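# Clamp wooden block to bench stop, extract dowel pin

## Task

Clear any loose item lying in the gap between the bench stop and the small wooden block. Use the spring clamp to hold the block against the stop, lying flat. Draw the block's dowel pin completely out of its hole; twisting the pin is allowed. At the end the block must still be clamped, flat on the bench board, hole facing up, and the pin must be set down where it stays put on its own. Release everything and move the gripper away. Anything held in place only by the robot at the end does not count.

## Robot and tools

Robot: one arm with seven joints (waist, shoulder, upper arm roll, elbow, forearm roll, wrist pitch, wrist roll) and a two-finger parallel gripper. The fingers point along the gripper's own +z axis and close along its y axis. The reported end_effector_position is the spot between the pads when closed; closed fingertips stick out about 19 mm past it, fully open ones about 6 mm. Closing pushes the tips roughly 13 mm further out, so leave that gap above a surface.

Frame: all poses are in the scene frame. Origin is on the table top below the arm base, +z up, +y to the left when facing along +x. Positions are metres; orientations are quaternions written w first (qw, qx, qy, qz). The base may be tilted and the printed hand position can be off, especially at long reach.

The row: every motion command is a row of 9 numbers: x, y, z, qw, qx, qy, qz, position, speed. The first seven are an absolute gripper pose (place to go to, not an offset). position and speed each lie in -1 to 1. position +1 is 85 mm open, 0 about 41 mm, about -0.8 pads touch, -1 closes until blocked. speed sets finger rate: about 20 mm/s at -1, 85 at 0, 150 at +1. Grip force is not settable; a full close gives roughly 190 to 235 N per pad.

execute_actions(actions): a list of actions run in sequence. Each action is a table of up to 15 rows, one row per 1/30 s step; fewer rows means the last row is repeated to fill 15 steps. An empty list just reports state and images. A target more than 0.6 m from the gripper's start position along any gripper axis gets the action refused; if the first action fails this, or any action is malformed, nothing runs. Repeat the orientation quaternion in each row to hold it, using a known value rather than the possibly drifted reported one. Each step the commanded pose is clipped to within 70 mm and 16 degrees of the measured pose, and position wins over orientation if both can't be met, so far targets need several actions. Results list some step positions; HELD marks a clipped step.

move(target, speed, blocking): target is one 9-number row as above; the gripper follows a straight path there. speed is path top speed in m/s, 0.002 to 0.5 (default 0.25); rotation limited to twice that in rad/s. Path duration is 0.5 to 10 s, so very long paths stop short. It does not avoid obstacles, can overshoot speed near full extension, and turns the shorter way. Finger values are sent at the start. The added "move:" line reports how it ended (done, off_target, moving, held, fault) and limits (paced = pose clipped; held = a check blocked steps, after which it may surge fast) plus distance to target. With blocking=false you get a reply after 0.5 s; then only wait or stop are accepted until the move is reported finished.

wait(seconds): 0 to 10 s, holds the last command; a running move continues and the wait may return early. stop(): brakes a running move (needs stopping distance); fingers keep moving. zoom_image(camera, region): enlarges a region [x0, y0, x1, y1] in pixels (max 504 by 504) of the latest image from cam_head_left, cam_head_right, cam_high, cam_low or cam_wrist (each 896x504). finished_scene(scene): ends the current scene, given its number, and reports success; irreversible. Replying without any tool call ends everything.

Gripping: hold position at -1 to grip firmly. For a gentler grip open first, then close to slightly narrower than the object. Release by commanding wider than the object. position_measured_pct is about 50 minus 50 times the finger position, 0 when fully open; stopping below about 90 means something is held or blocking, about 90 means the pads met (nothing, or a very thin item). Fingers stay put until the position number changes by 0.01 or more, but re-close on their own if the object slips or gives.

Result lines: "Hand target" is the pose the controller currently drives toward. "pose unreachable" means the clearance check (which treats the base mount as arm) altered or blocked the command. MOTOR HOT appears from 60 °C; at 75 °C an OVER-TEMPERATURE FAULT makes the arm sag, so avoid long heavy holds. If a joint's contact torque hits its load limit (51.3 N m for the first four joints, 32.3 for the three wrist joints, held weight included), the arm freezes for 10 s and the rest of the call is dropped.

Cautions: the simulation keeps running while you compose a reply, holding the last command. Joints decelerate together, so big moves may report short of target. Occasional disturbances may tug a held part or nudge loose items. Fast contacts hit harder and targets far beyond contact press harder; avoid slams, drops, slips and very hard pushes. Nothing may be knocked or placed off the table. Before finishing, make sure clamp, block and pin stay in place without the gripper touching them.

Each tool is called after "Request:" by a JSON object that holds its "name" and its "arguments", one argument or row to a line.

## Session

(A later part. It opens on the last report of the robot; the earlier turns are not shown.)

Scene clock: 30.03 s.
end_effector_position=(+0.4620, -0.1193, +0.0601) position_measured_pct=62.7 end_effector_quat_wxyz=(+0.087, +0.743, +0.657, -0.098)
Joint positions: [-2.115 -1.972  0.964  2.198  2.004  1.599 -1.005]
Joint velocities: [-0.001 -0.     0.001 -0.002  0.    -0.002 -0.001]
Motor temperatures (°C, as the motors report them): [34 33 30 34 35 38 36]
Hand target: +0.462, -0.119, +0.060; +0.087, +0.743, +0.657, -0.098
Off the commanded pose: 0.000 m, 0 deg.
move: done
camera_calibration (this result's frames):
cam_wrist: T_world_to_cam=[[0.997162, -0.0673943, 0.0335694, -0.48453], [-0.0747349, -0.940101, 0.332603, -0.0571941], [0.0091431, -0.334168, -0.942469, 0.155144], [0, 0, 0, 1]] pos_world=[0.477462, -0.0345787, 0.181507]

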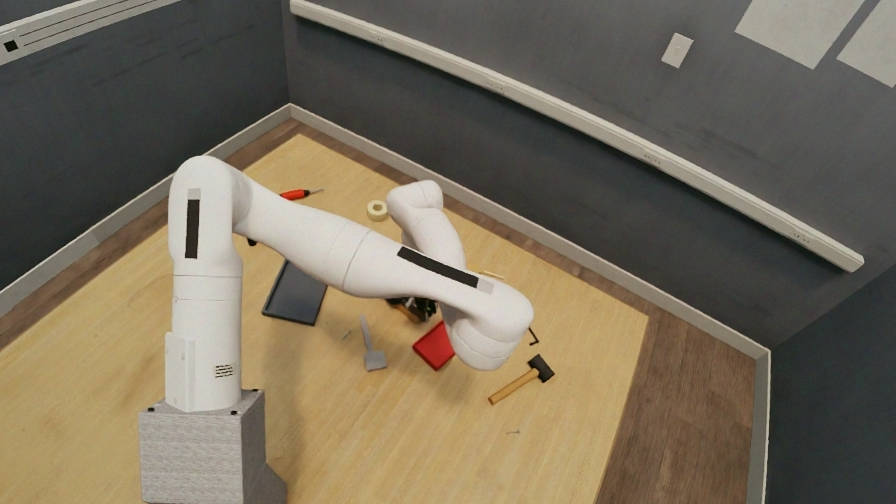

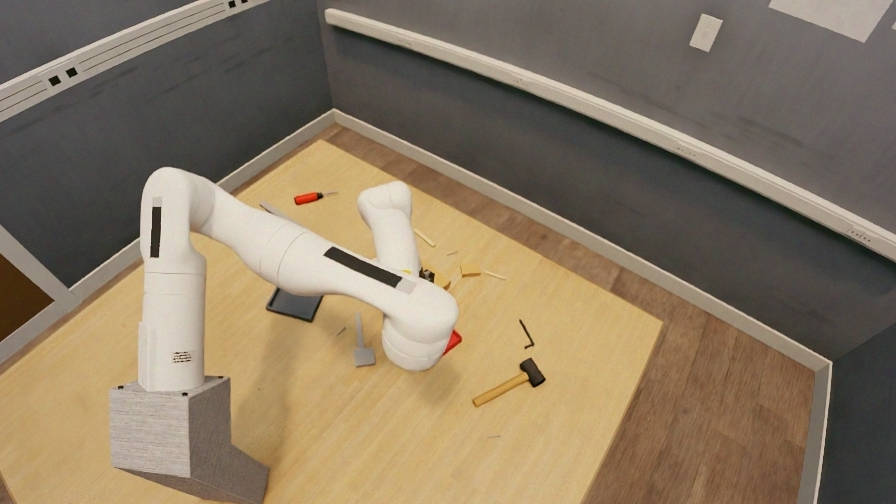

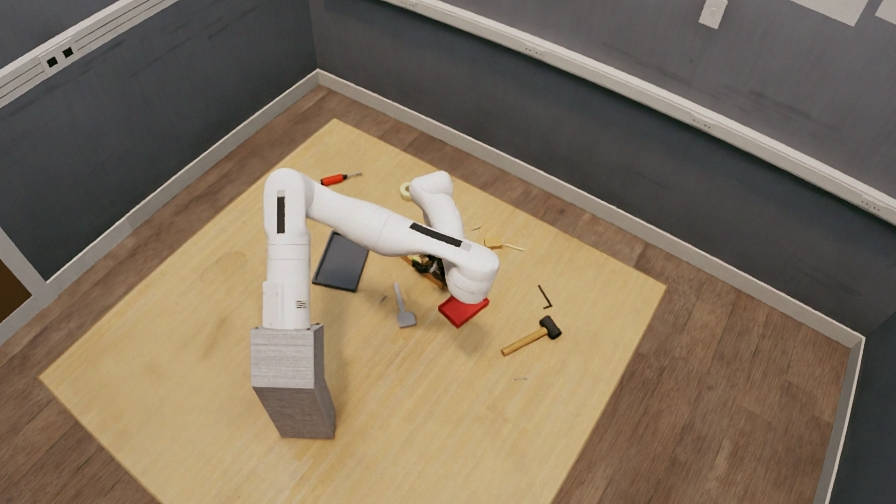

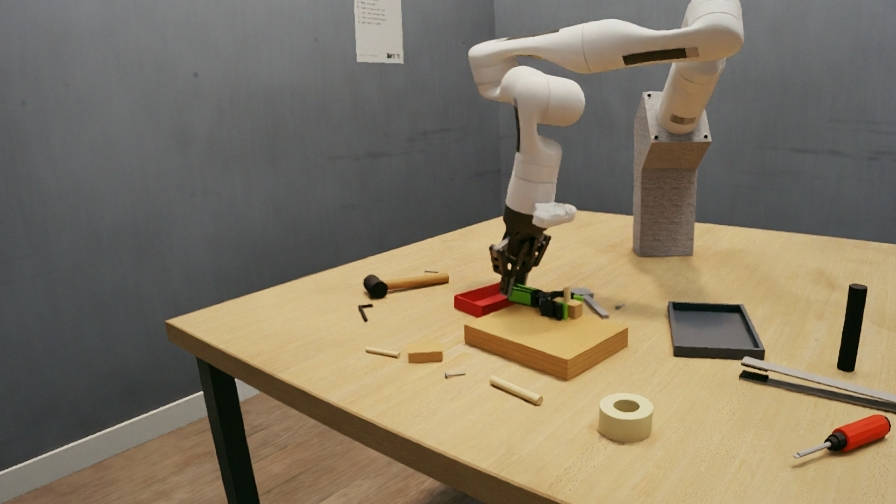

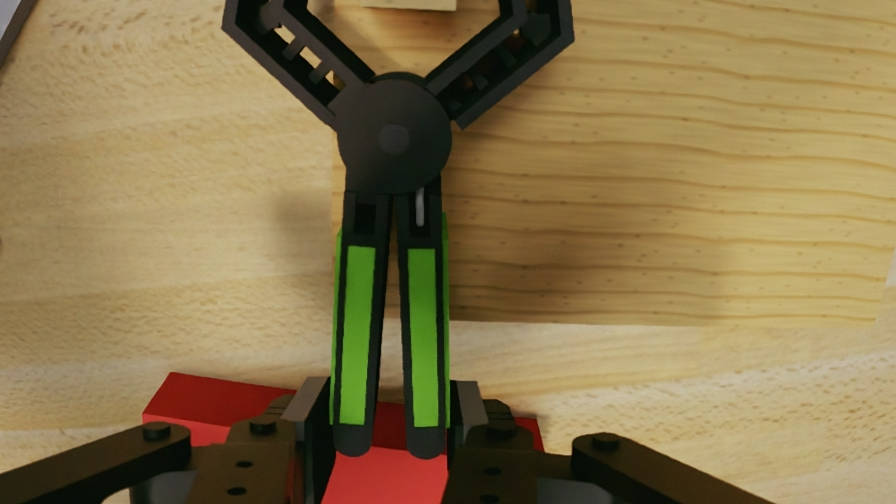

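Request:
{"name": "move", "arguments": {
  "target": [0.4621,-0.1192,0.058,0.0865,0.7426,0.6569,-0.0977,0.35,-0.7],
  "speed": 0.005
}}

Request:
{"name": "move", "arguments": {
  "target": [0.4621,-0.1192,0.105,0.0865,0.7426,0.6569,-0.0977,0.35,0],
  "speed": 0.12
}}

Request:
{"name": "move", "arguments": {
  "target": [0.4797,-0.0095,0.105,0,0.749,0.6626,0,-0.3,0],
  "speed": 0.2
}}

Scene clock: 31.40 s.
end_effector_position=(+0.4621, -0.1192, +0.0580) position_measured_pct=32.5 end_effector_quat_wxyz=(+0.087, +0.743, +0.657, -0.098)
Joint positions: [-2.118 -1.974  0.967  2.195  2.009  1.597 -1.004]
Joint velocities: [ 0. -0. -0. -0.  0.  0.  0.]
Motor temperatures (°C, as the motors report them): [34 33 30 34 35 38 36]
Hand target: +0.462, -0.119, +0.058; +0.087, +0.743, +0.657, -0.098
Off the commanded pose: 0.000 m, 0 deg.
move: done
camera_calibration (this result's frames):
cam_wrist: T_world_to_cam=[[0.997155, -0.0675036, 0.0335296, -0.484506], [-0.0748207, -0.940238, 0.332195, -0.0563496], [0.00910142, -0.333759, -0.942615, 0.153281], [0, 0, 0, 1]] pos_world=[0.477517, -0.034529, 0.179449]

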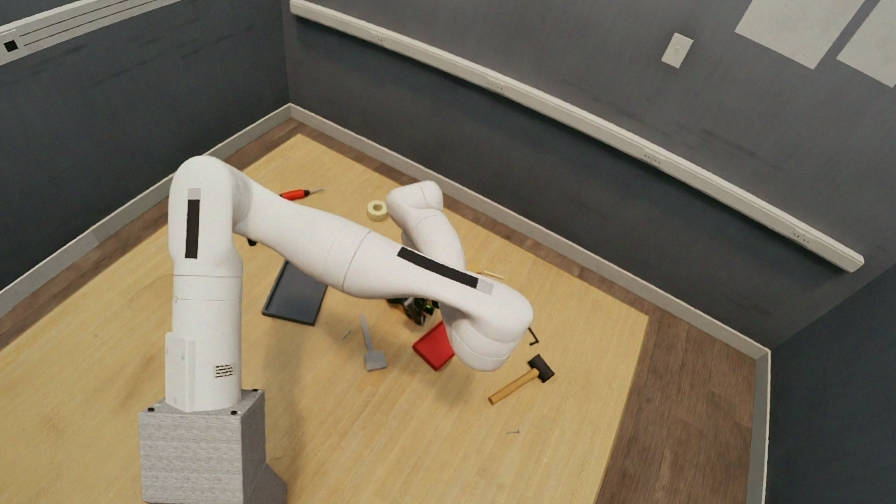

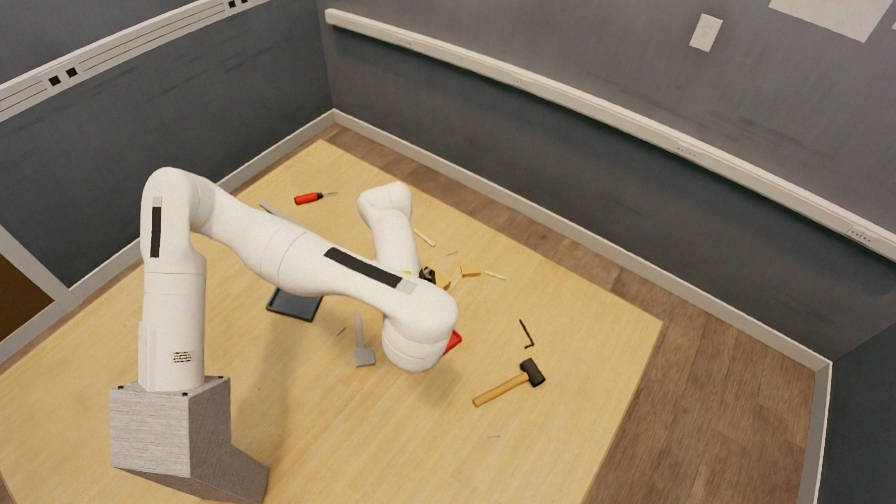

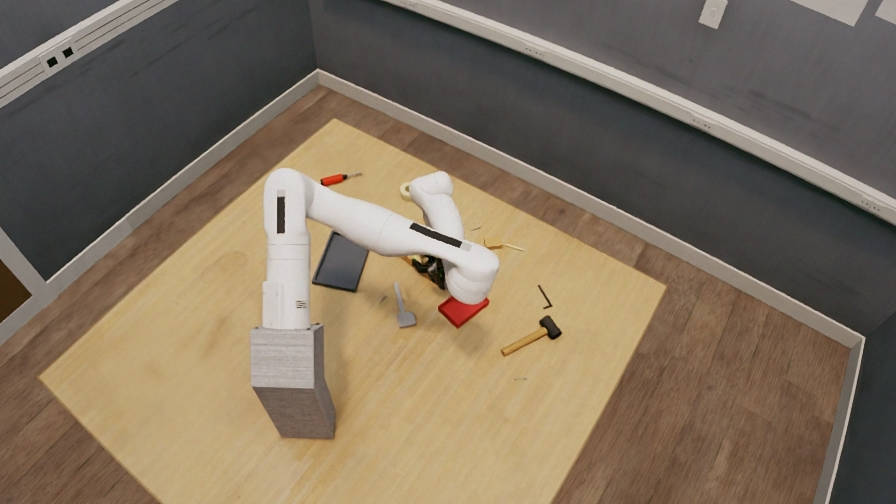

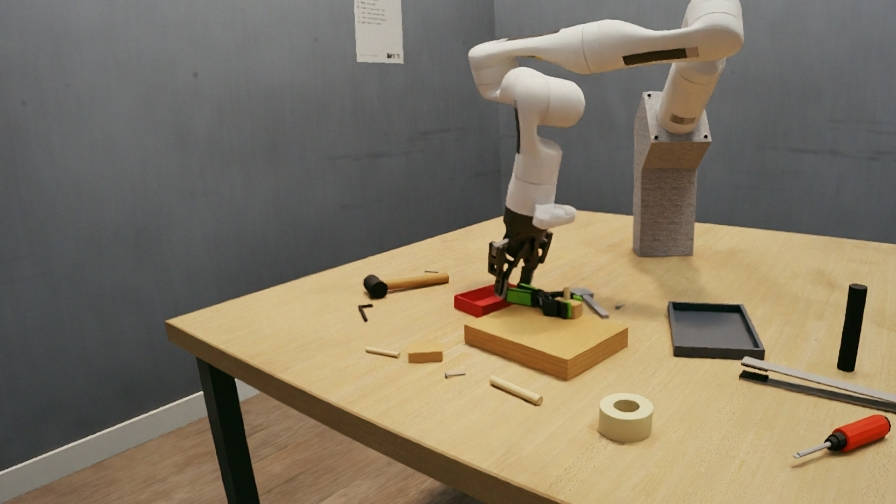

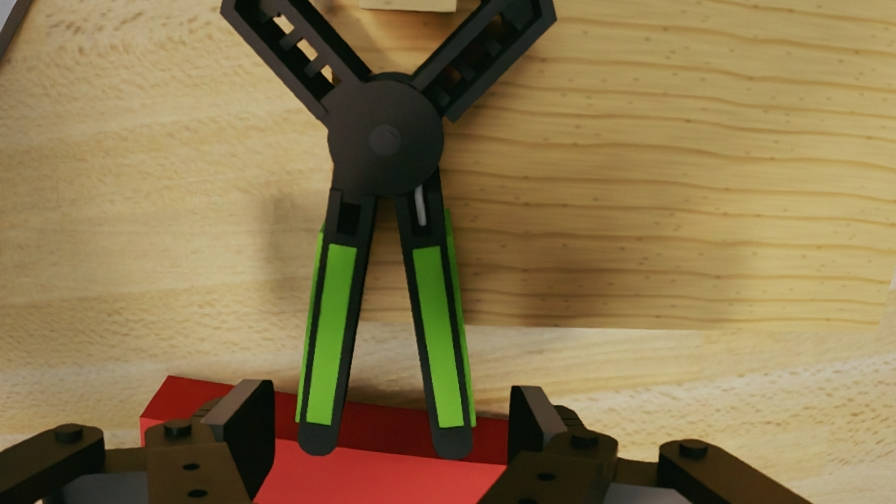

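Scene clock: 32.17 s.
end_effector_position=(+0.4622, -0.1190, +0.1049) position_measured_pct=32.5 end_effector_quat_wxyz=(+0.086, +0.743, +0.657, -0.097)
Joint positions: [-2.043 -1.922  0.893  2.241  1.88   1.632 -1.013]
Joint velocities: [ 0.004  0.002 -0.003 -0.    -0.     0.004  0.   ]
Motor temperatures (°C, as the motors report them): [34 33 30 34 35 38 36]
Hand target: +0.462, -0.119, +0.105; +0.086, +0.743, +0.657, -0.097
Off the commanded pose: 0.000 m, 0 deg.
move: done
camera_calibration (this result's frames):
cam_wrist: T_world_to_cam=[[0.997142, -0.067704, 0.0335172, -0.486223], [-0.0749972, -0.940528, 0.331334, -0.0715968], [0.00909127, -0.332901, -0.942918, 0.197645], [0, 0, 0, 1]] pos_world=[0.477667, -0.0344619, 0.226382]

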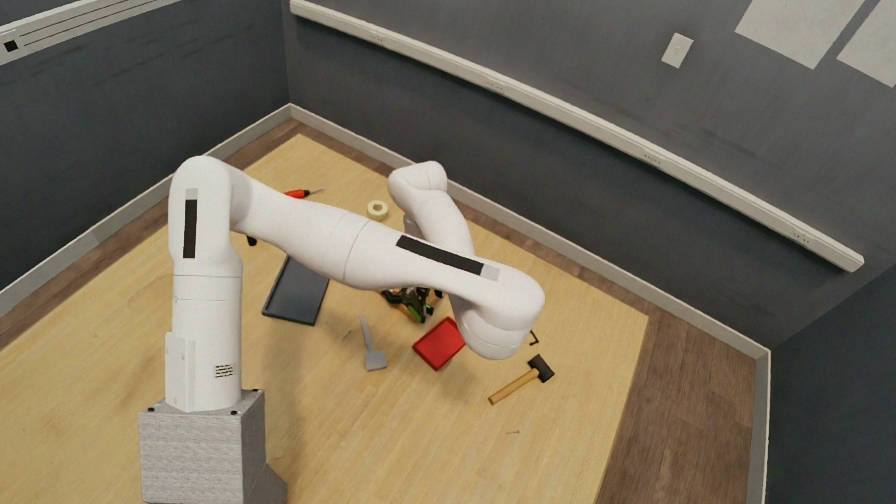

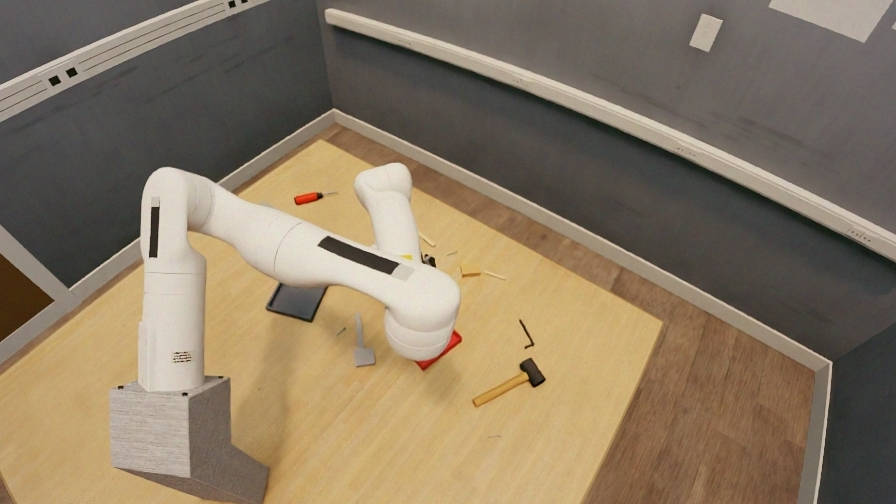

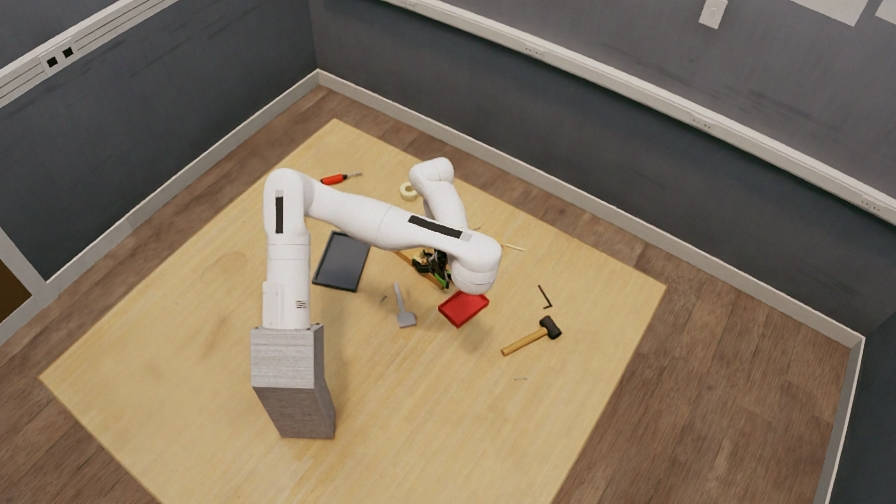

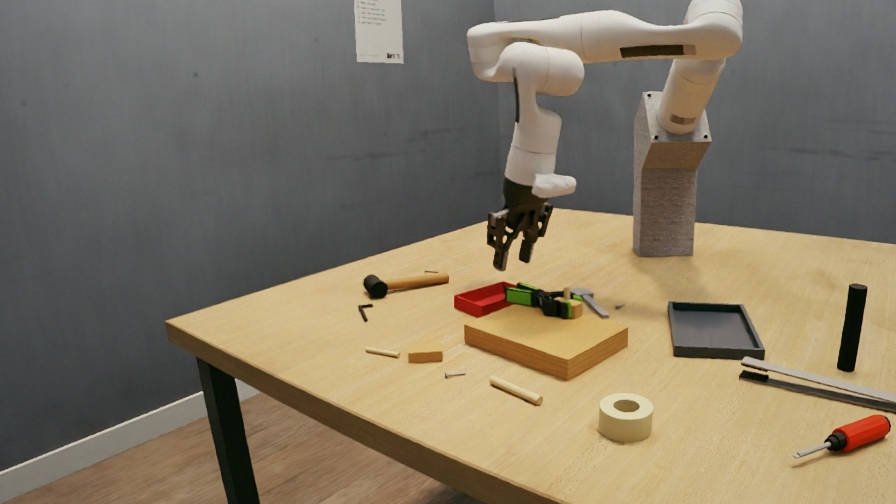

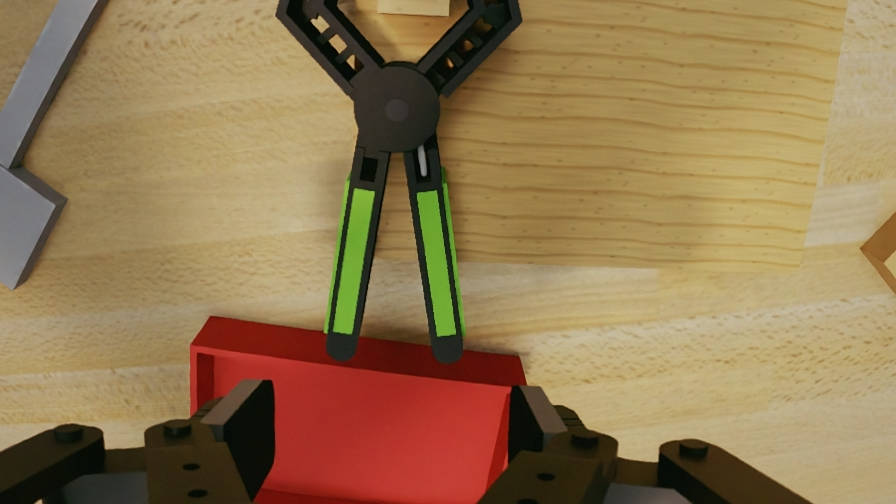

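Scene clock: 33.17 s.
end_effector_position=(+0.4799, -0.0097, +0.1051) position_measured_pct=65.1 end_effector_quat_wxyz=(+0.000, +0.749, +0.663, +0.000)
Joint positions: [-2.138 -1.905  0.769  2.271  1.73   1.529 -1.096]
Joint velocities: [-0.004 -0.001  0.001  0.    -0.    -0.004 -0.001]
Motor temperatures (°C, as the motors report them): [34 33 30 34 35 38 36]
Hand target: +0.480, -0.009, +0.105; +0.000, +0.749, +0.663, +0.000
Off the commanded pose: 0.000 m, 0 deg.
move: done
camera_calibration (this result's frames):
cam_wrist: T_world_to_cam=[[0.995836, -0.0779067, 0.0473369, -0.497347], [-0.0814121, -0.993679, 0.0772947, 0.0617328], [0.0410159, -0.0808266, -0.995884, 0.226774], [0, 0, 0, 1]] pos_world=[0.491001, 0.0409253, 0.244612]

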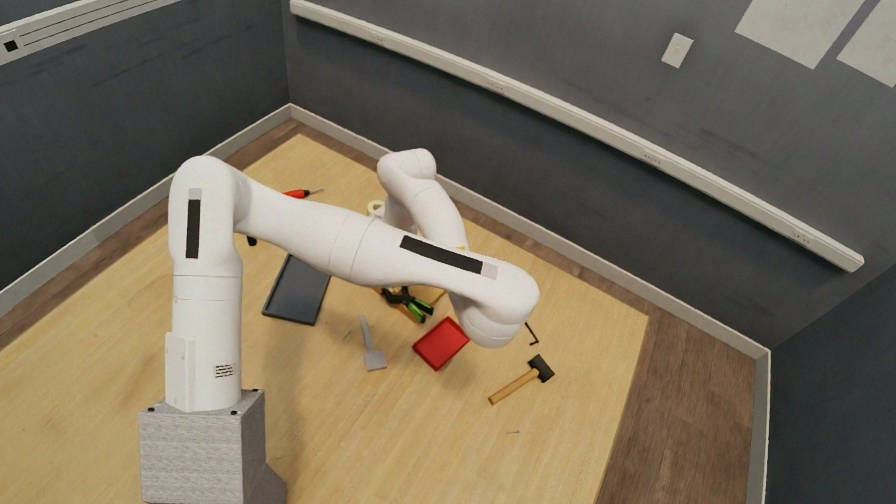

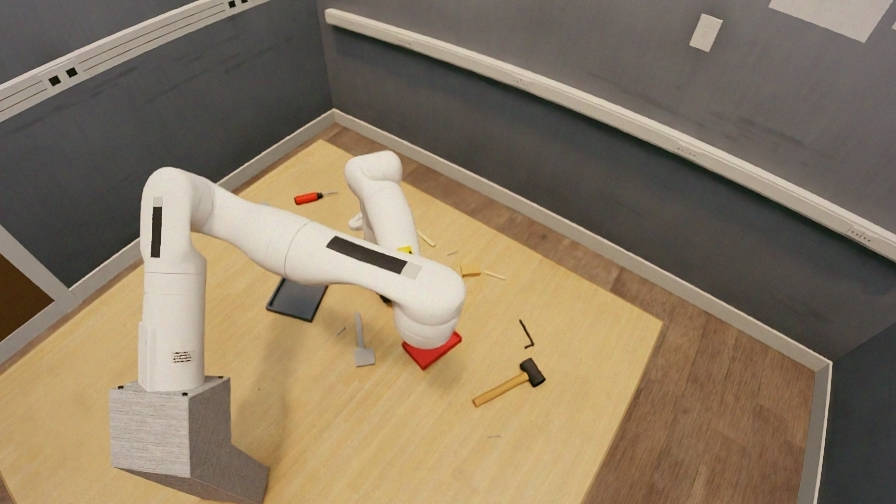

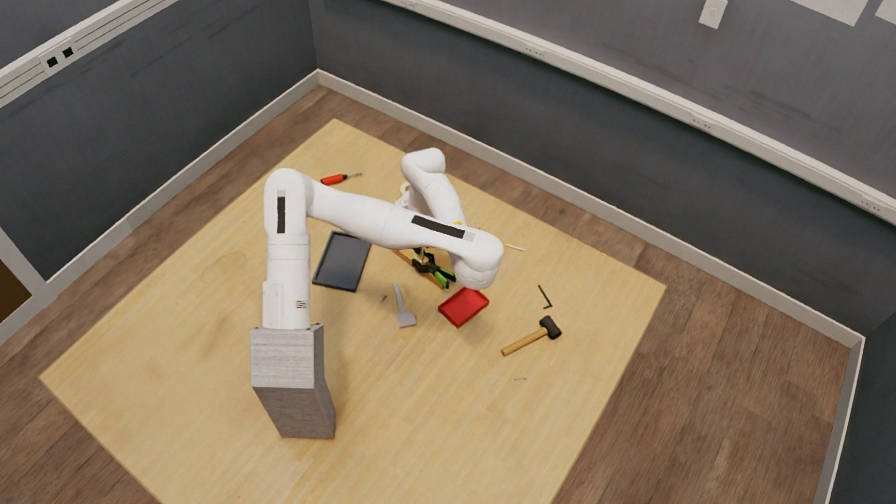

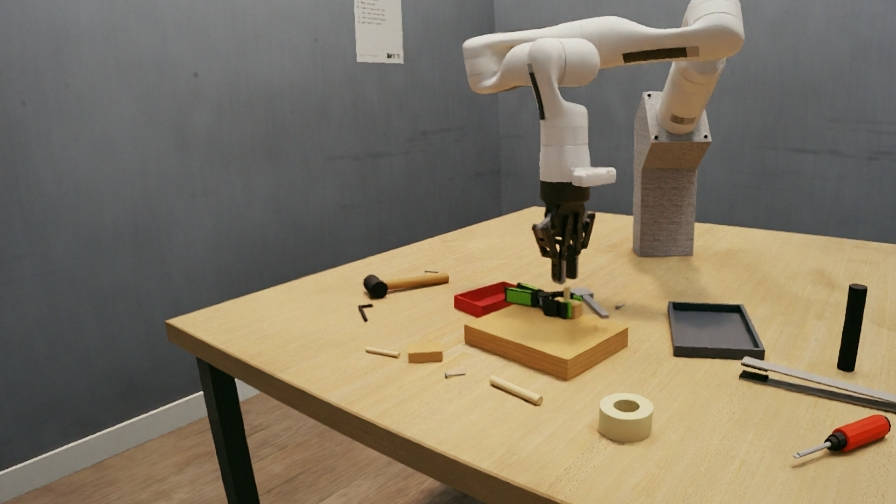

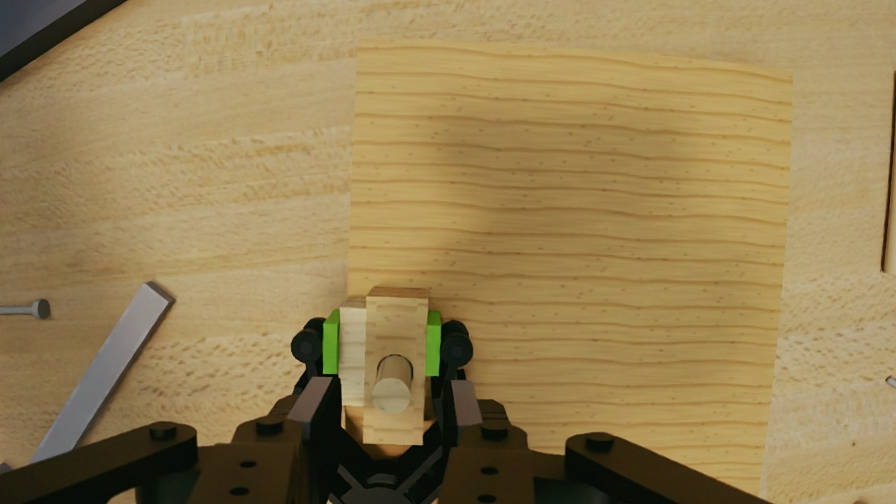

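Request:
{"name": "move", "arguments": {
  "target": [0.4805,-0.0092,0.077,0,0.749,0.6626,0,-0.3,0],
  "speed": 0.06
}}

Request:
{"name": "execute_actions", "arguments": {
  "actions": [
    [[0.4805,-0.0092,0.077,0,0.749,0.6626,0,-1,-0.3]]
  ]
}}

Scene clock: 34.43 s.
end_effector_position=(+0.4804, -0.0093, +0.0770) position_measured_pct=65.1 end_effector_quat_wxyz=(+0.000, +0.749, +0.663, -0.000)
Joint positions: [-2.184 -1.939  0.816  2.246  1.81   1.512 -1.081]
Joint velocities: [-0.002 -0.004  0.002 -0.001 -0.001 -0.003 -0.002]
Motor temperatures (°C, as the motors report them): [34 33 30 34 35 38 36]
Hand target: +0.480, -0.009, +0.077; +0.000, +0.749, +0.663, -0.000
Off the commanded pose: 0.000 m, 0 deg.
move: done
camera_calibration (this result's frames):
cam_wrist: T_world_to_cam=[[0.995889, -0.0777539, 0.0464632, -0.496496], [-0.0812004, -0.993674, 0.0775779, 0.0641968], [0.0401373, -0.0810318, -0.995903, 0.199287], [0, 0, 0, 1]] pos_world=[0.491669, 0.0413348, 0.216559]

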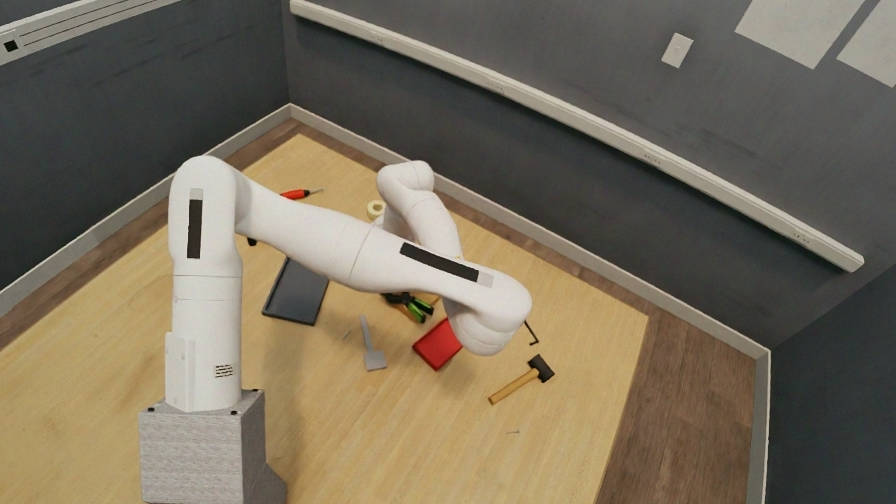

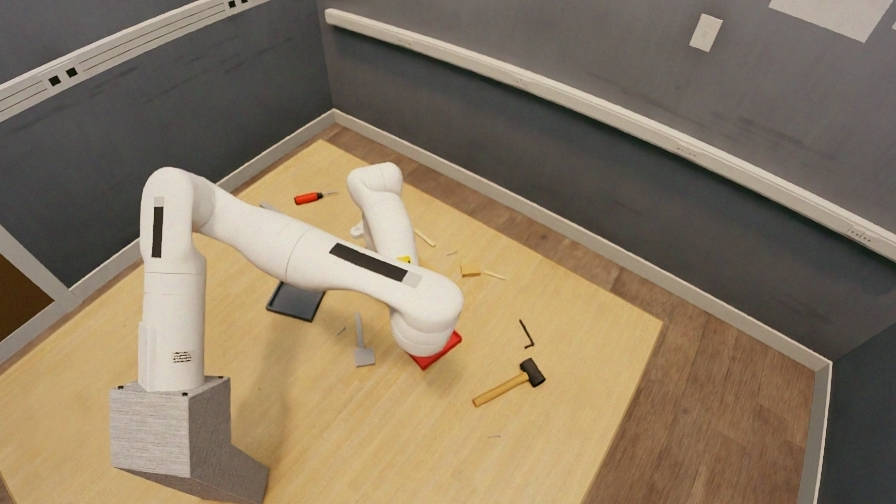

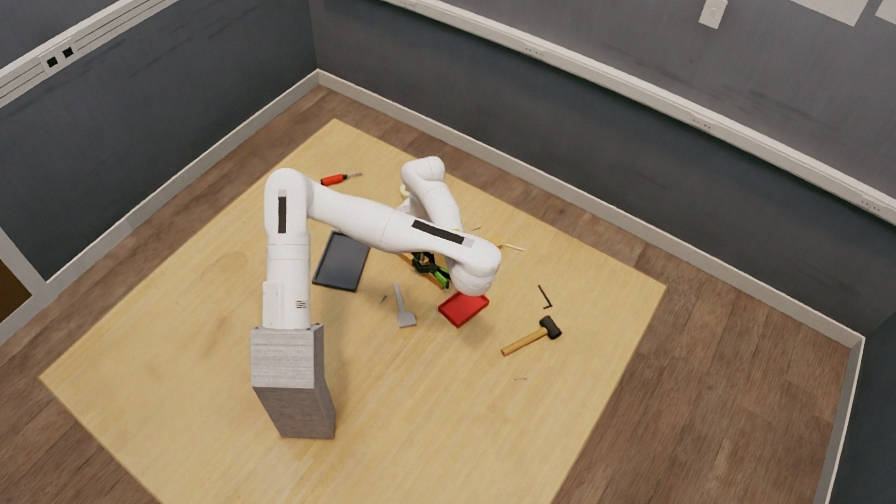

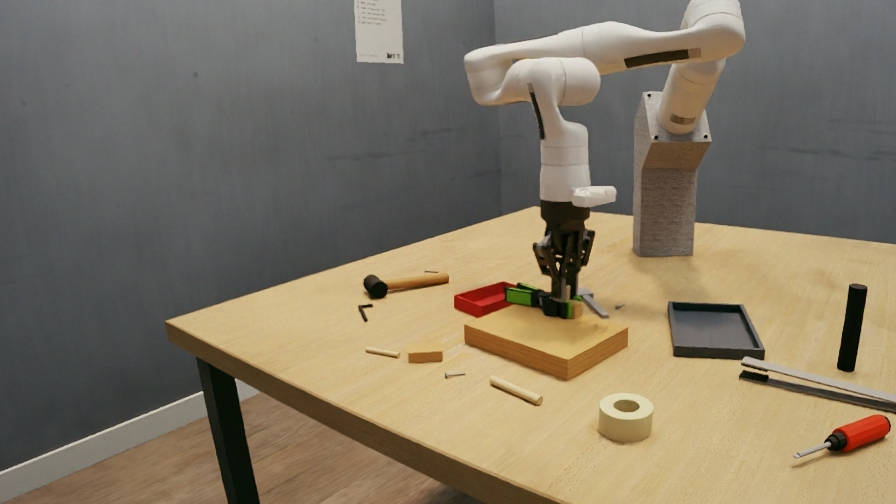

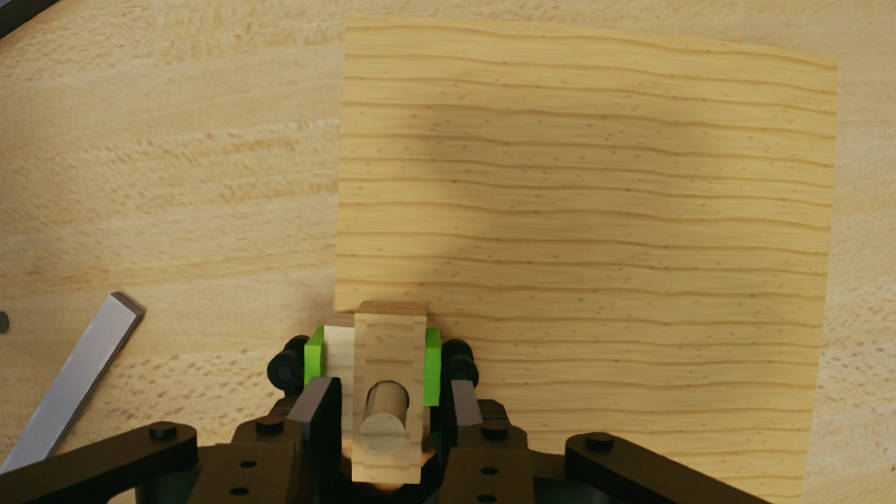

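Scene clock: 34.93 s.
end_effector_position=(+0.4798, -0.0091, +0.0772) position_measured_pct=85.3 end_effector_quat_wxyz=(-0.000, +0.749, +0.663, -0.000)
Joint positions: [-2.184 -1.939  0.815  2.247  1.809  1.513 -1.081]
Joint velocities: [ 0.    -0.001 -0.001  0.001  0.001  0.002  0.001]
Motor temperatures (°C, as the motors report them): [34 33 30 34 35 38 36]
Hand target: +0.480, -0.009, +0.077; -0.000, +0.749, +0.663, -0.000
Off the commanded pose: 0.001 m, 0 deg.
Step readings (end_effector_position):
0: (+0.4804, -0.0093, +0.0770)
1: (+0.4804, -0.0093, +0.0770)
2: (+0.4805, -0.0093, +0.0770)
4: (+0.4805, -0.0092, +0.0770)
8: (+0.4804, -0.0092, +0.0770)
15: end_effector_position above
camera_calibration (this result's frames):
cam_wrist: T_world_to_cam=[[0.995985, -0.077307, 0.0451366, -0.495836], [-0.0806273, -0.99376, 0.0770773, 0.0640936], [0.0388963, -0.0804071, -0.996003, 0.200066], [0, 0, 0, 1]] pos_world=[0.491231, 0.0414488, 0.216707]

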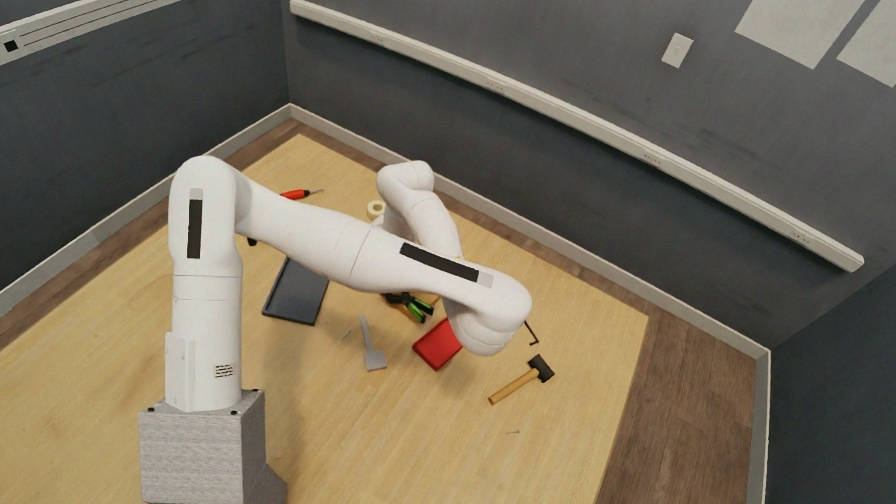

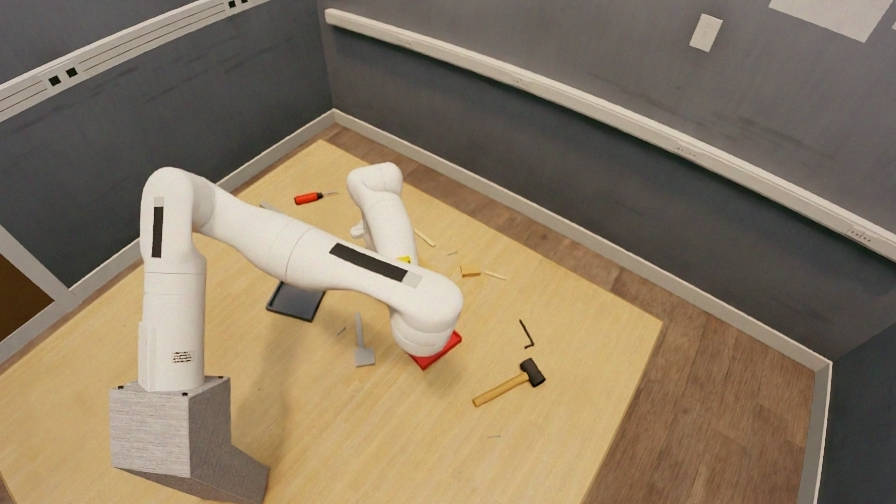

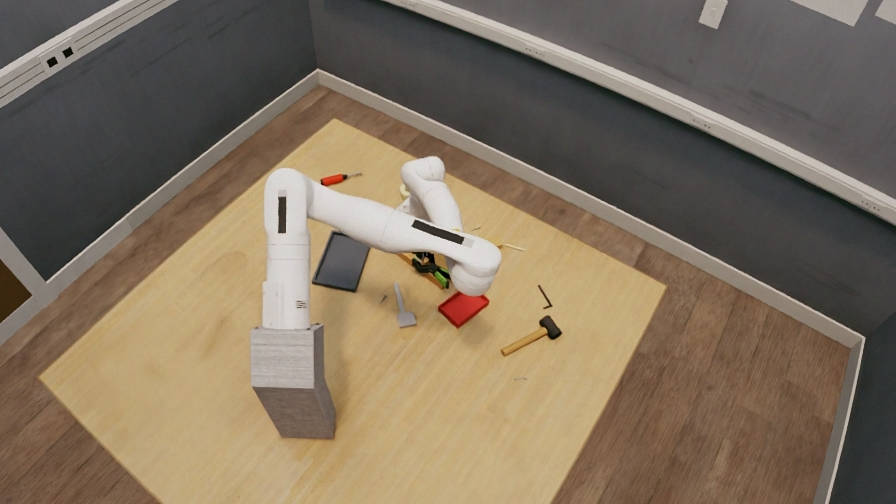

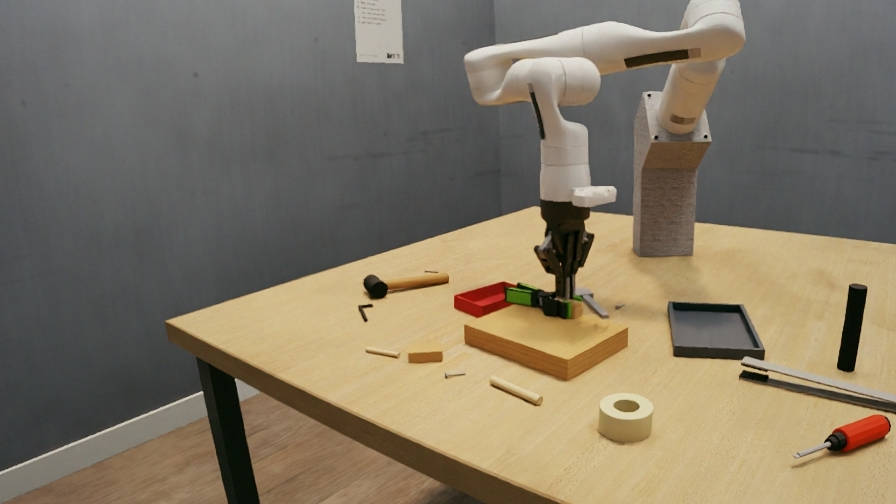

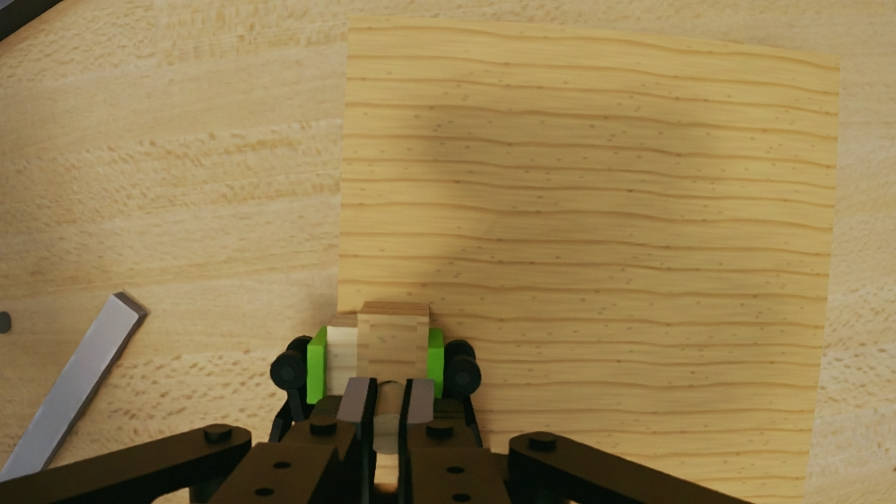

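Request:
{"name": "execute_actions", "arguments": {
  "actions": []
}}

Scene clock: 35.53 s.
end_effector_position=(+0.4798, -0.0091, +0.0772) position_measured_pct=85.3 end_effector_quat_wxyz=(-0.000, +0.749, +0.663, -0.000)
Joint positions: [-2.184 -1.939  0.815  2.247  1.809  1.513 -1.081]
Joint velocities: [ 0.    -0.     0.    -0.     0.    -0.001  0.001]
Motor temperatures (°C, as the motors report them): [34 33 30 34 35 38 36]
Hand target: +0.480, -0.009, +0.077; -0.000, +0.749, +0.663, -0.000
Off the commanded pose: 0.001 m, 0 deg.
camera_calibration (this result's frames):
cam_wrist: T_world_to_cam=[[0.995985, -0.0772981, 0.0451515, -0.495837], [-0.0806195, -0.99376, 0.0770754, 0.0640891], [0.038912, -0.0804061, -0.996002, 0.200059], [0, 0, 0, 1]] pos_world=[0.491228, 0.041448, 0.216708]

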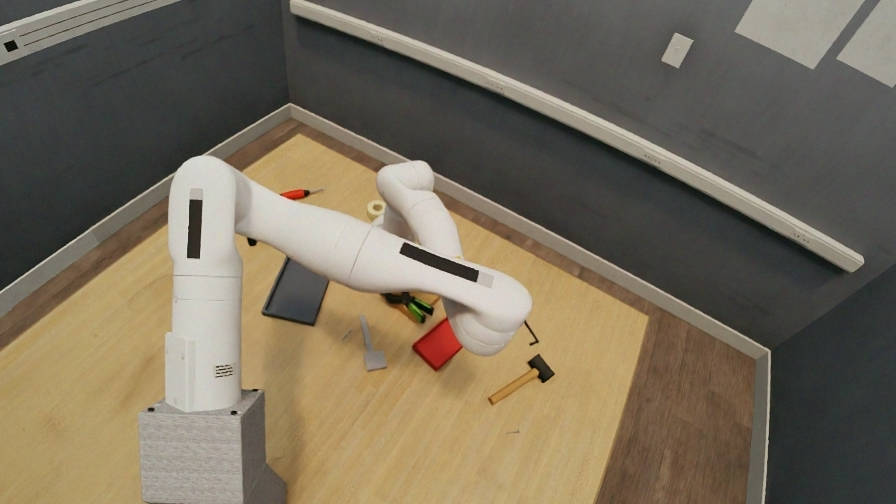

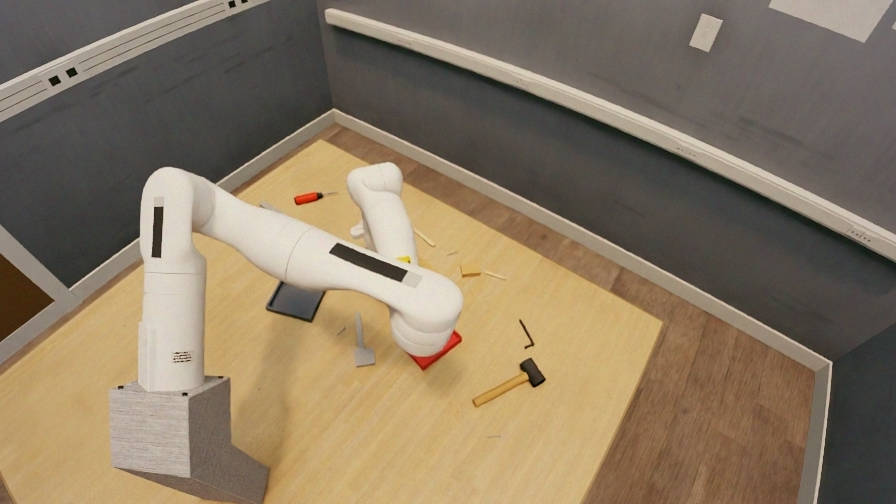

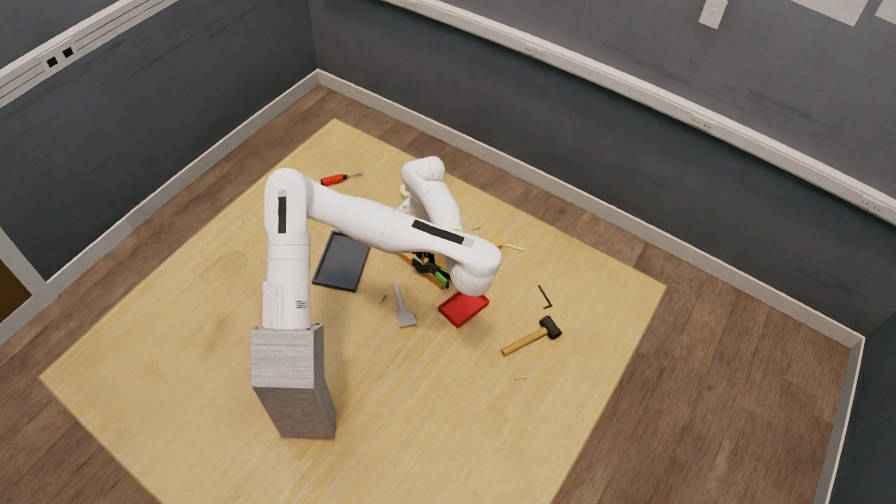

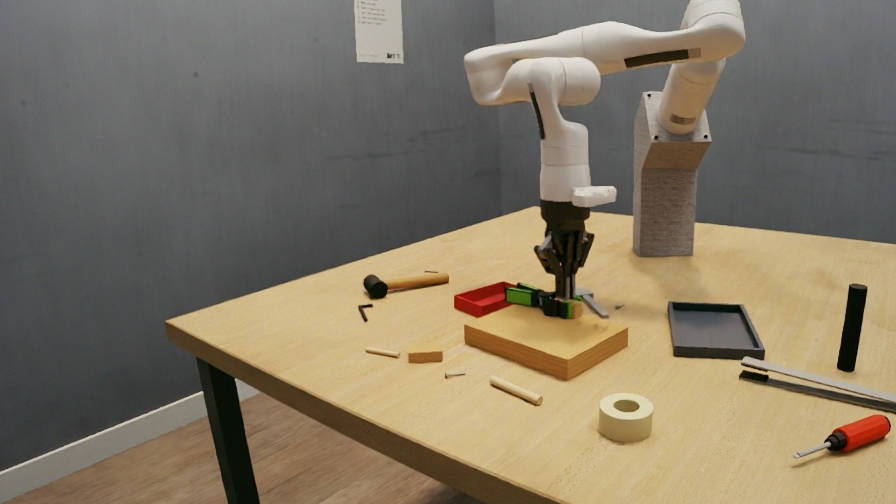

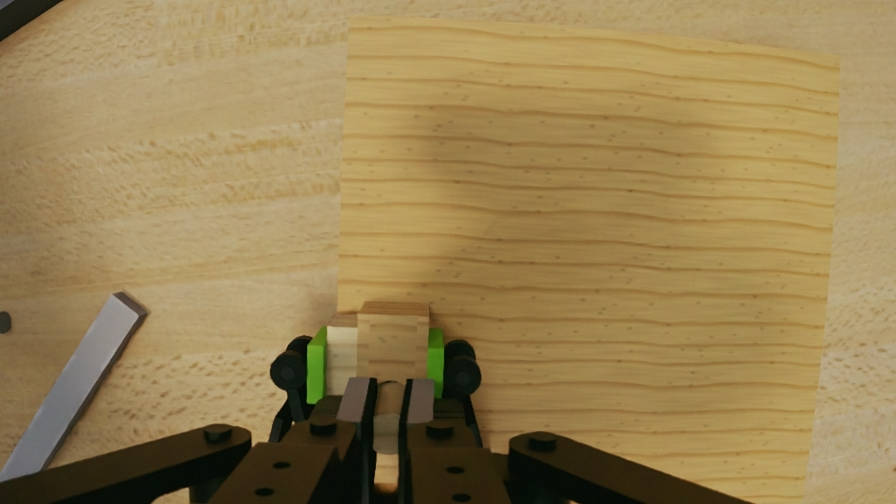

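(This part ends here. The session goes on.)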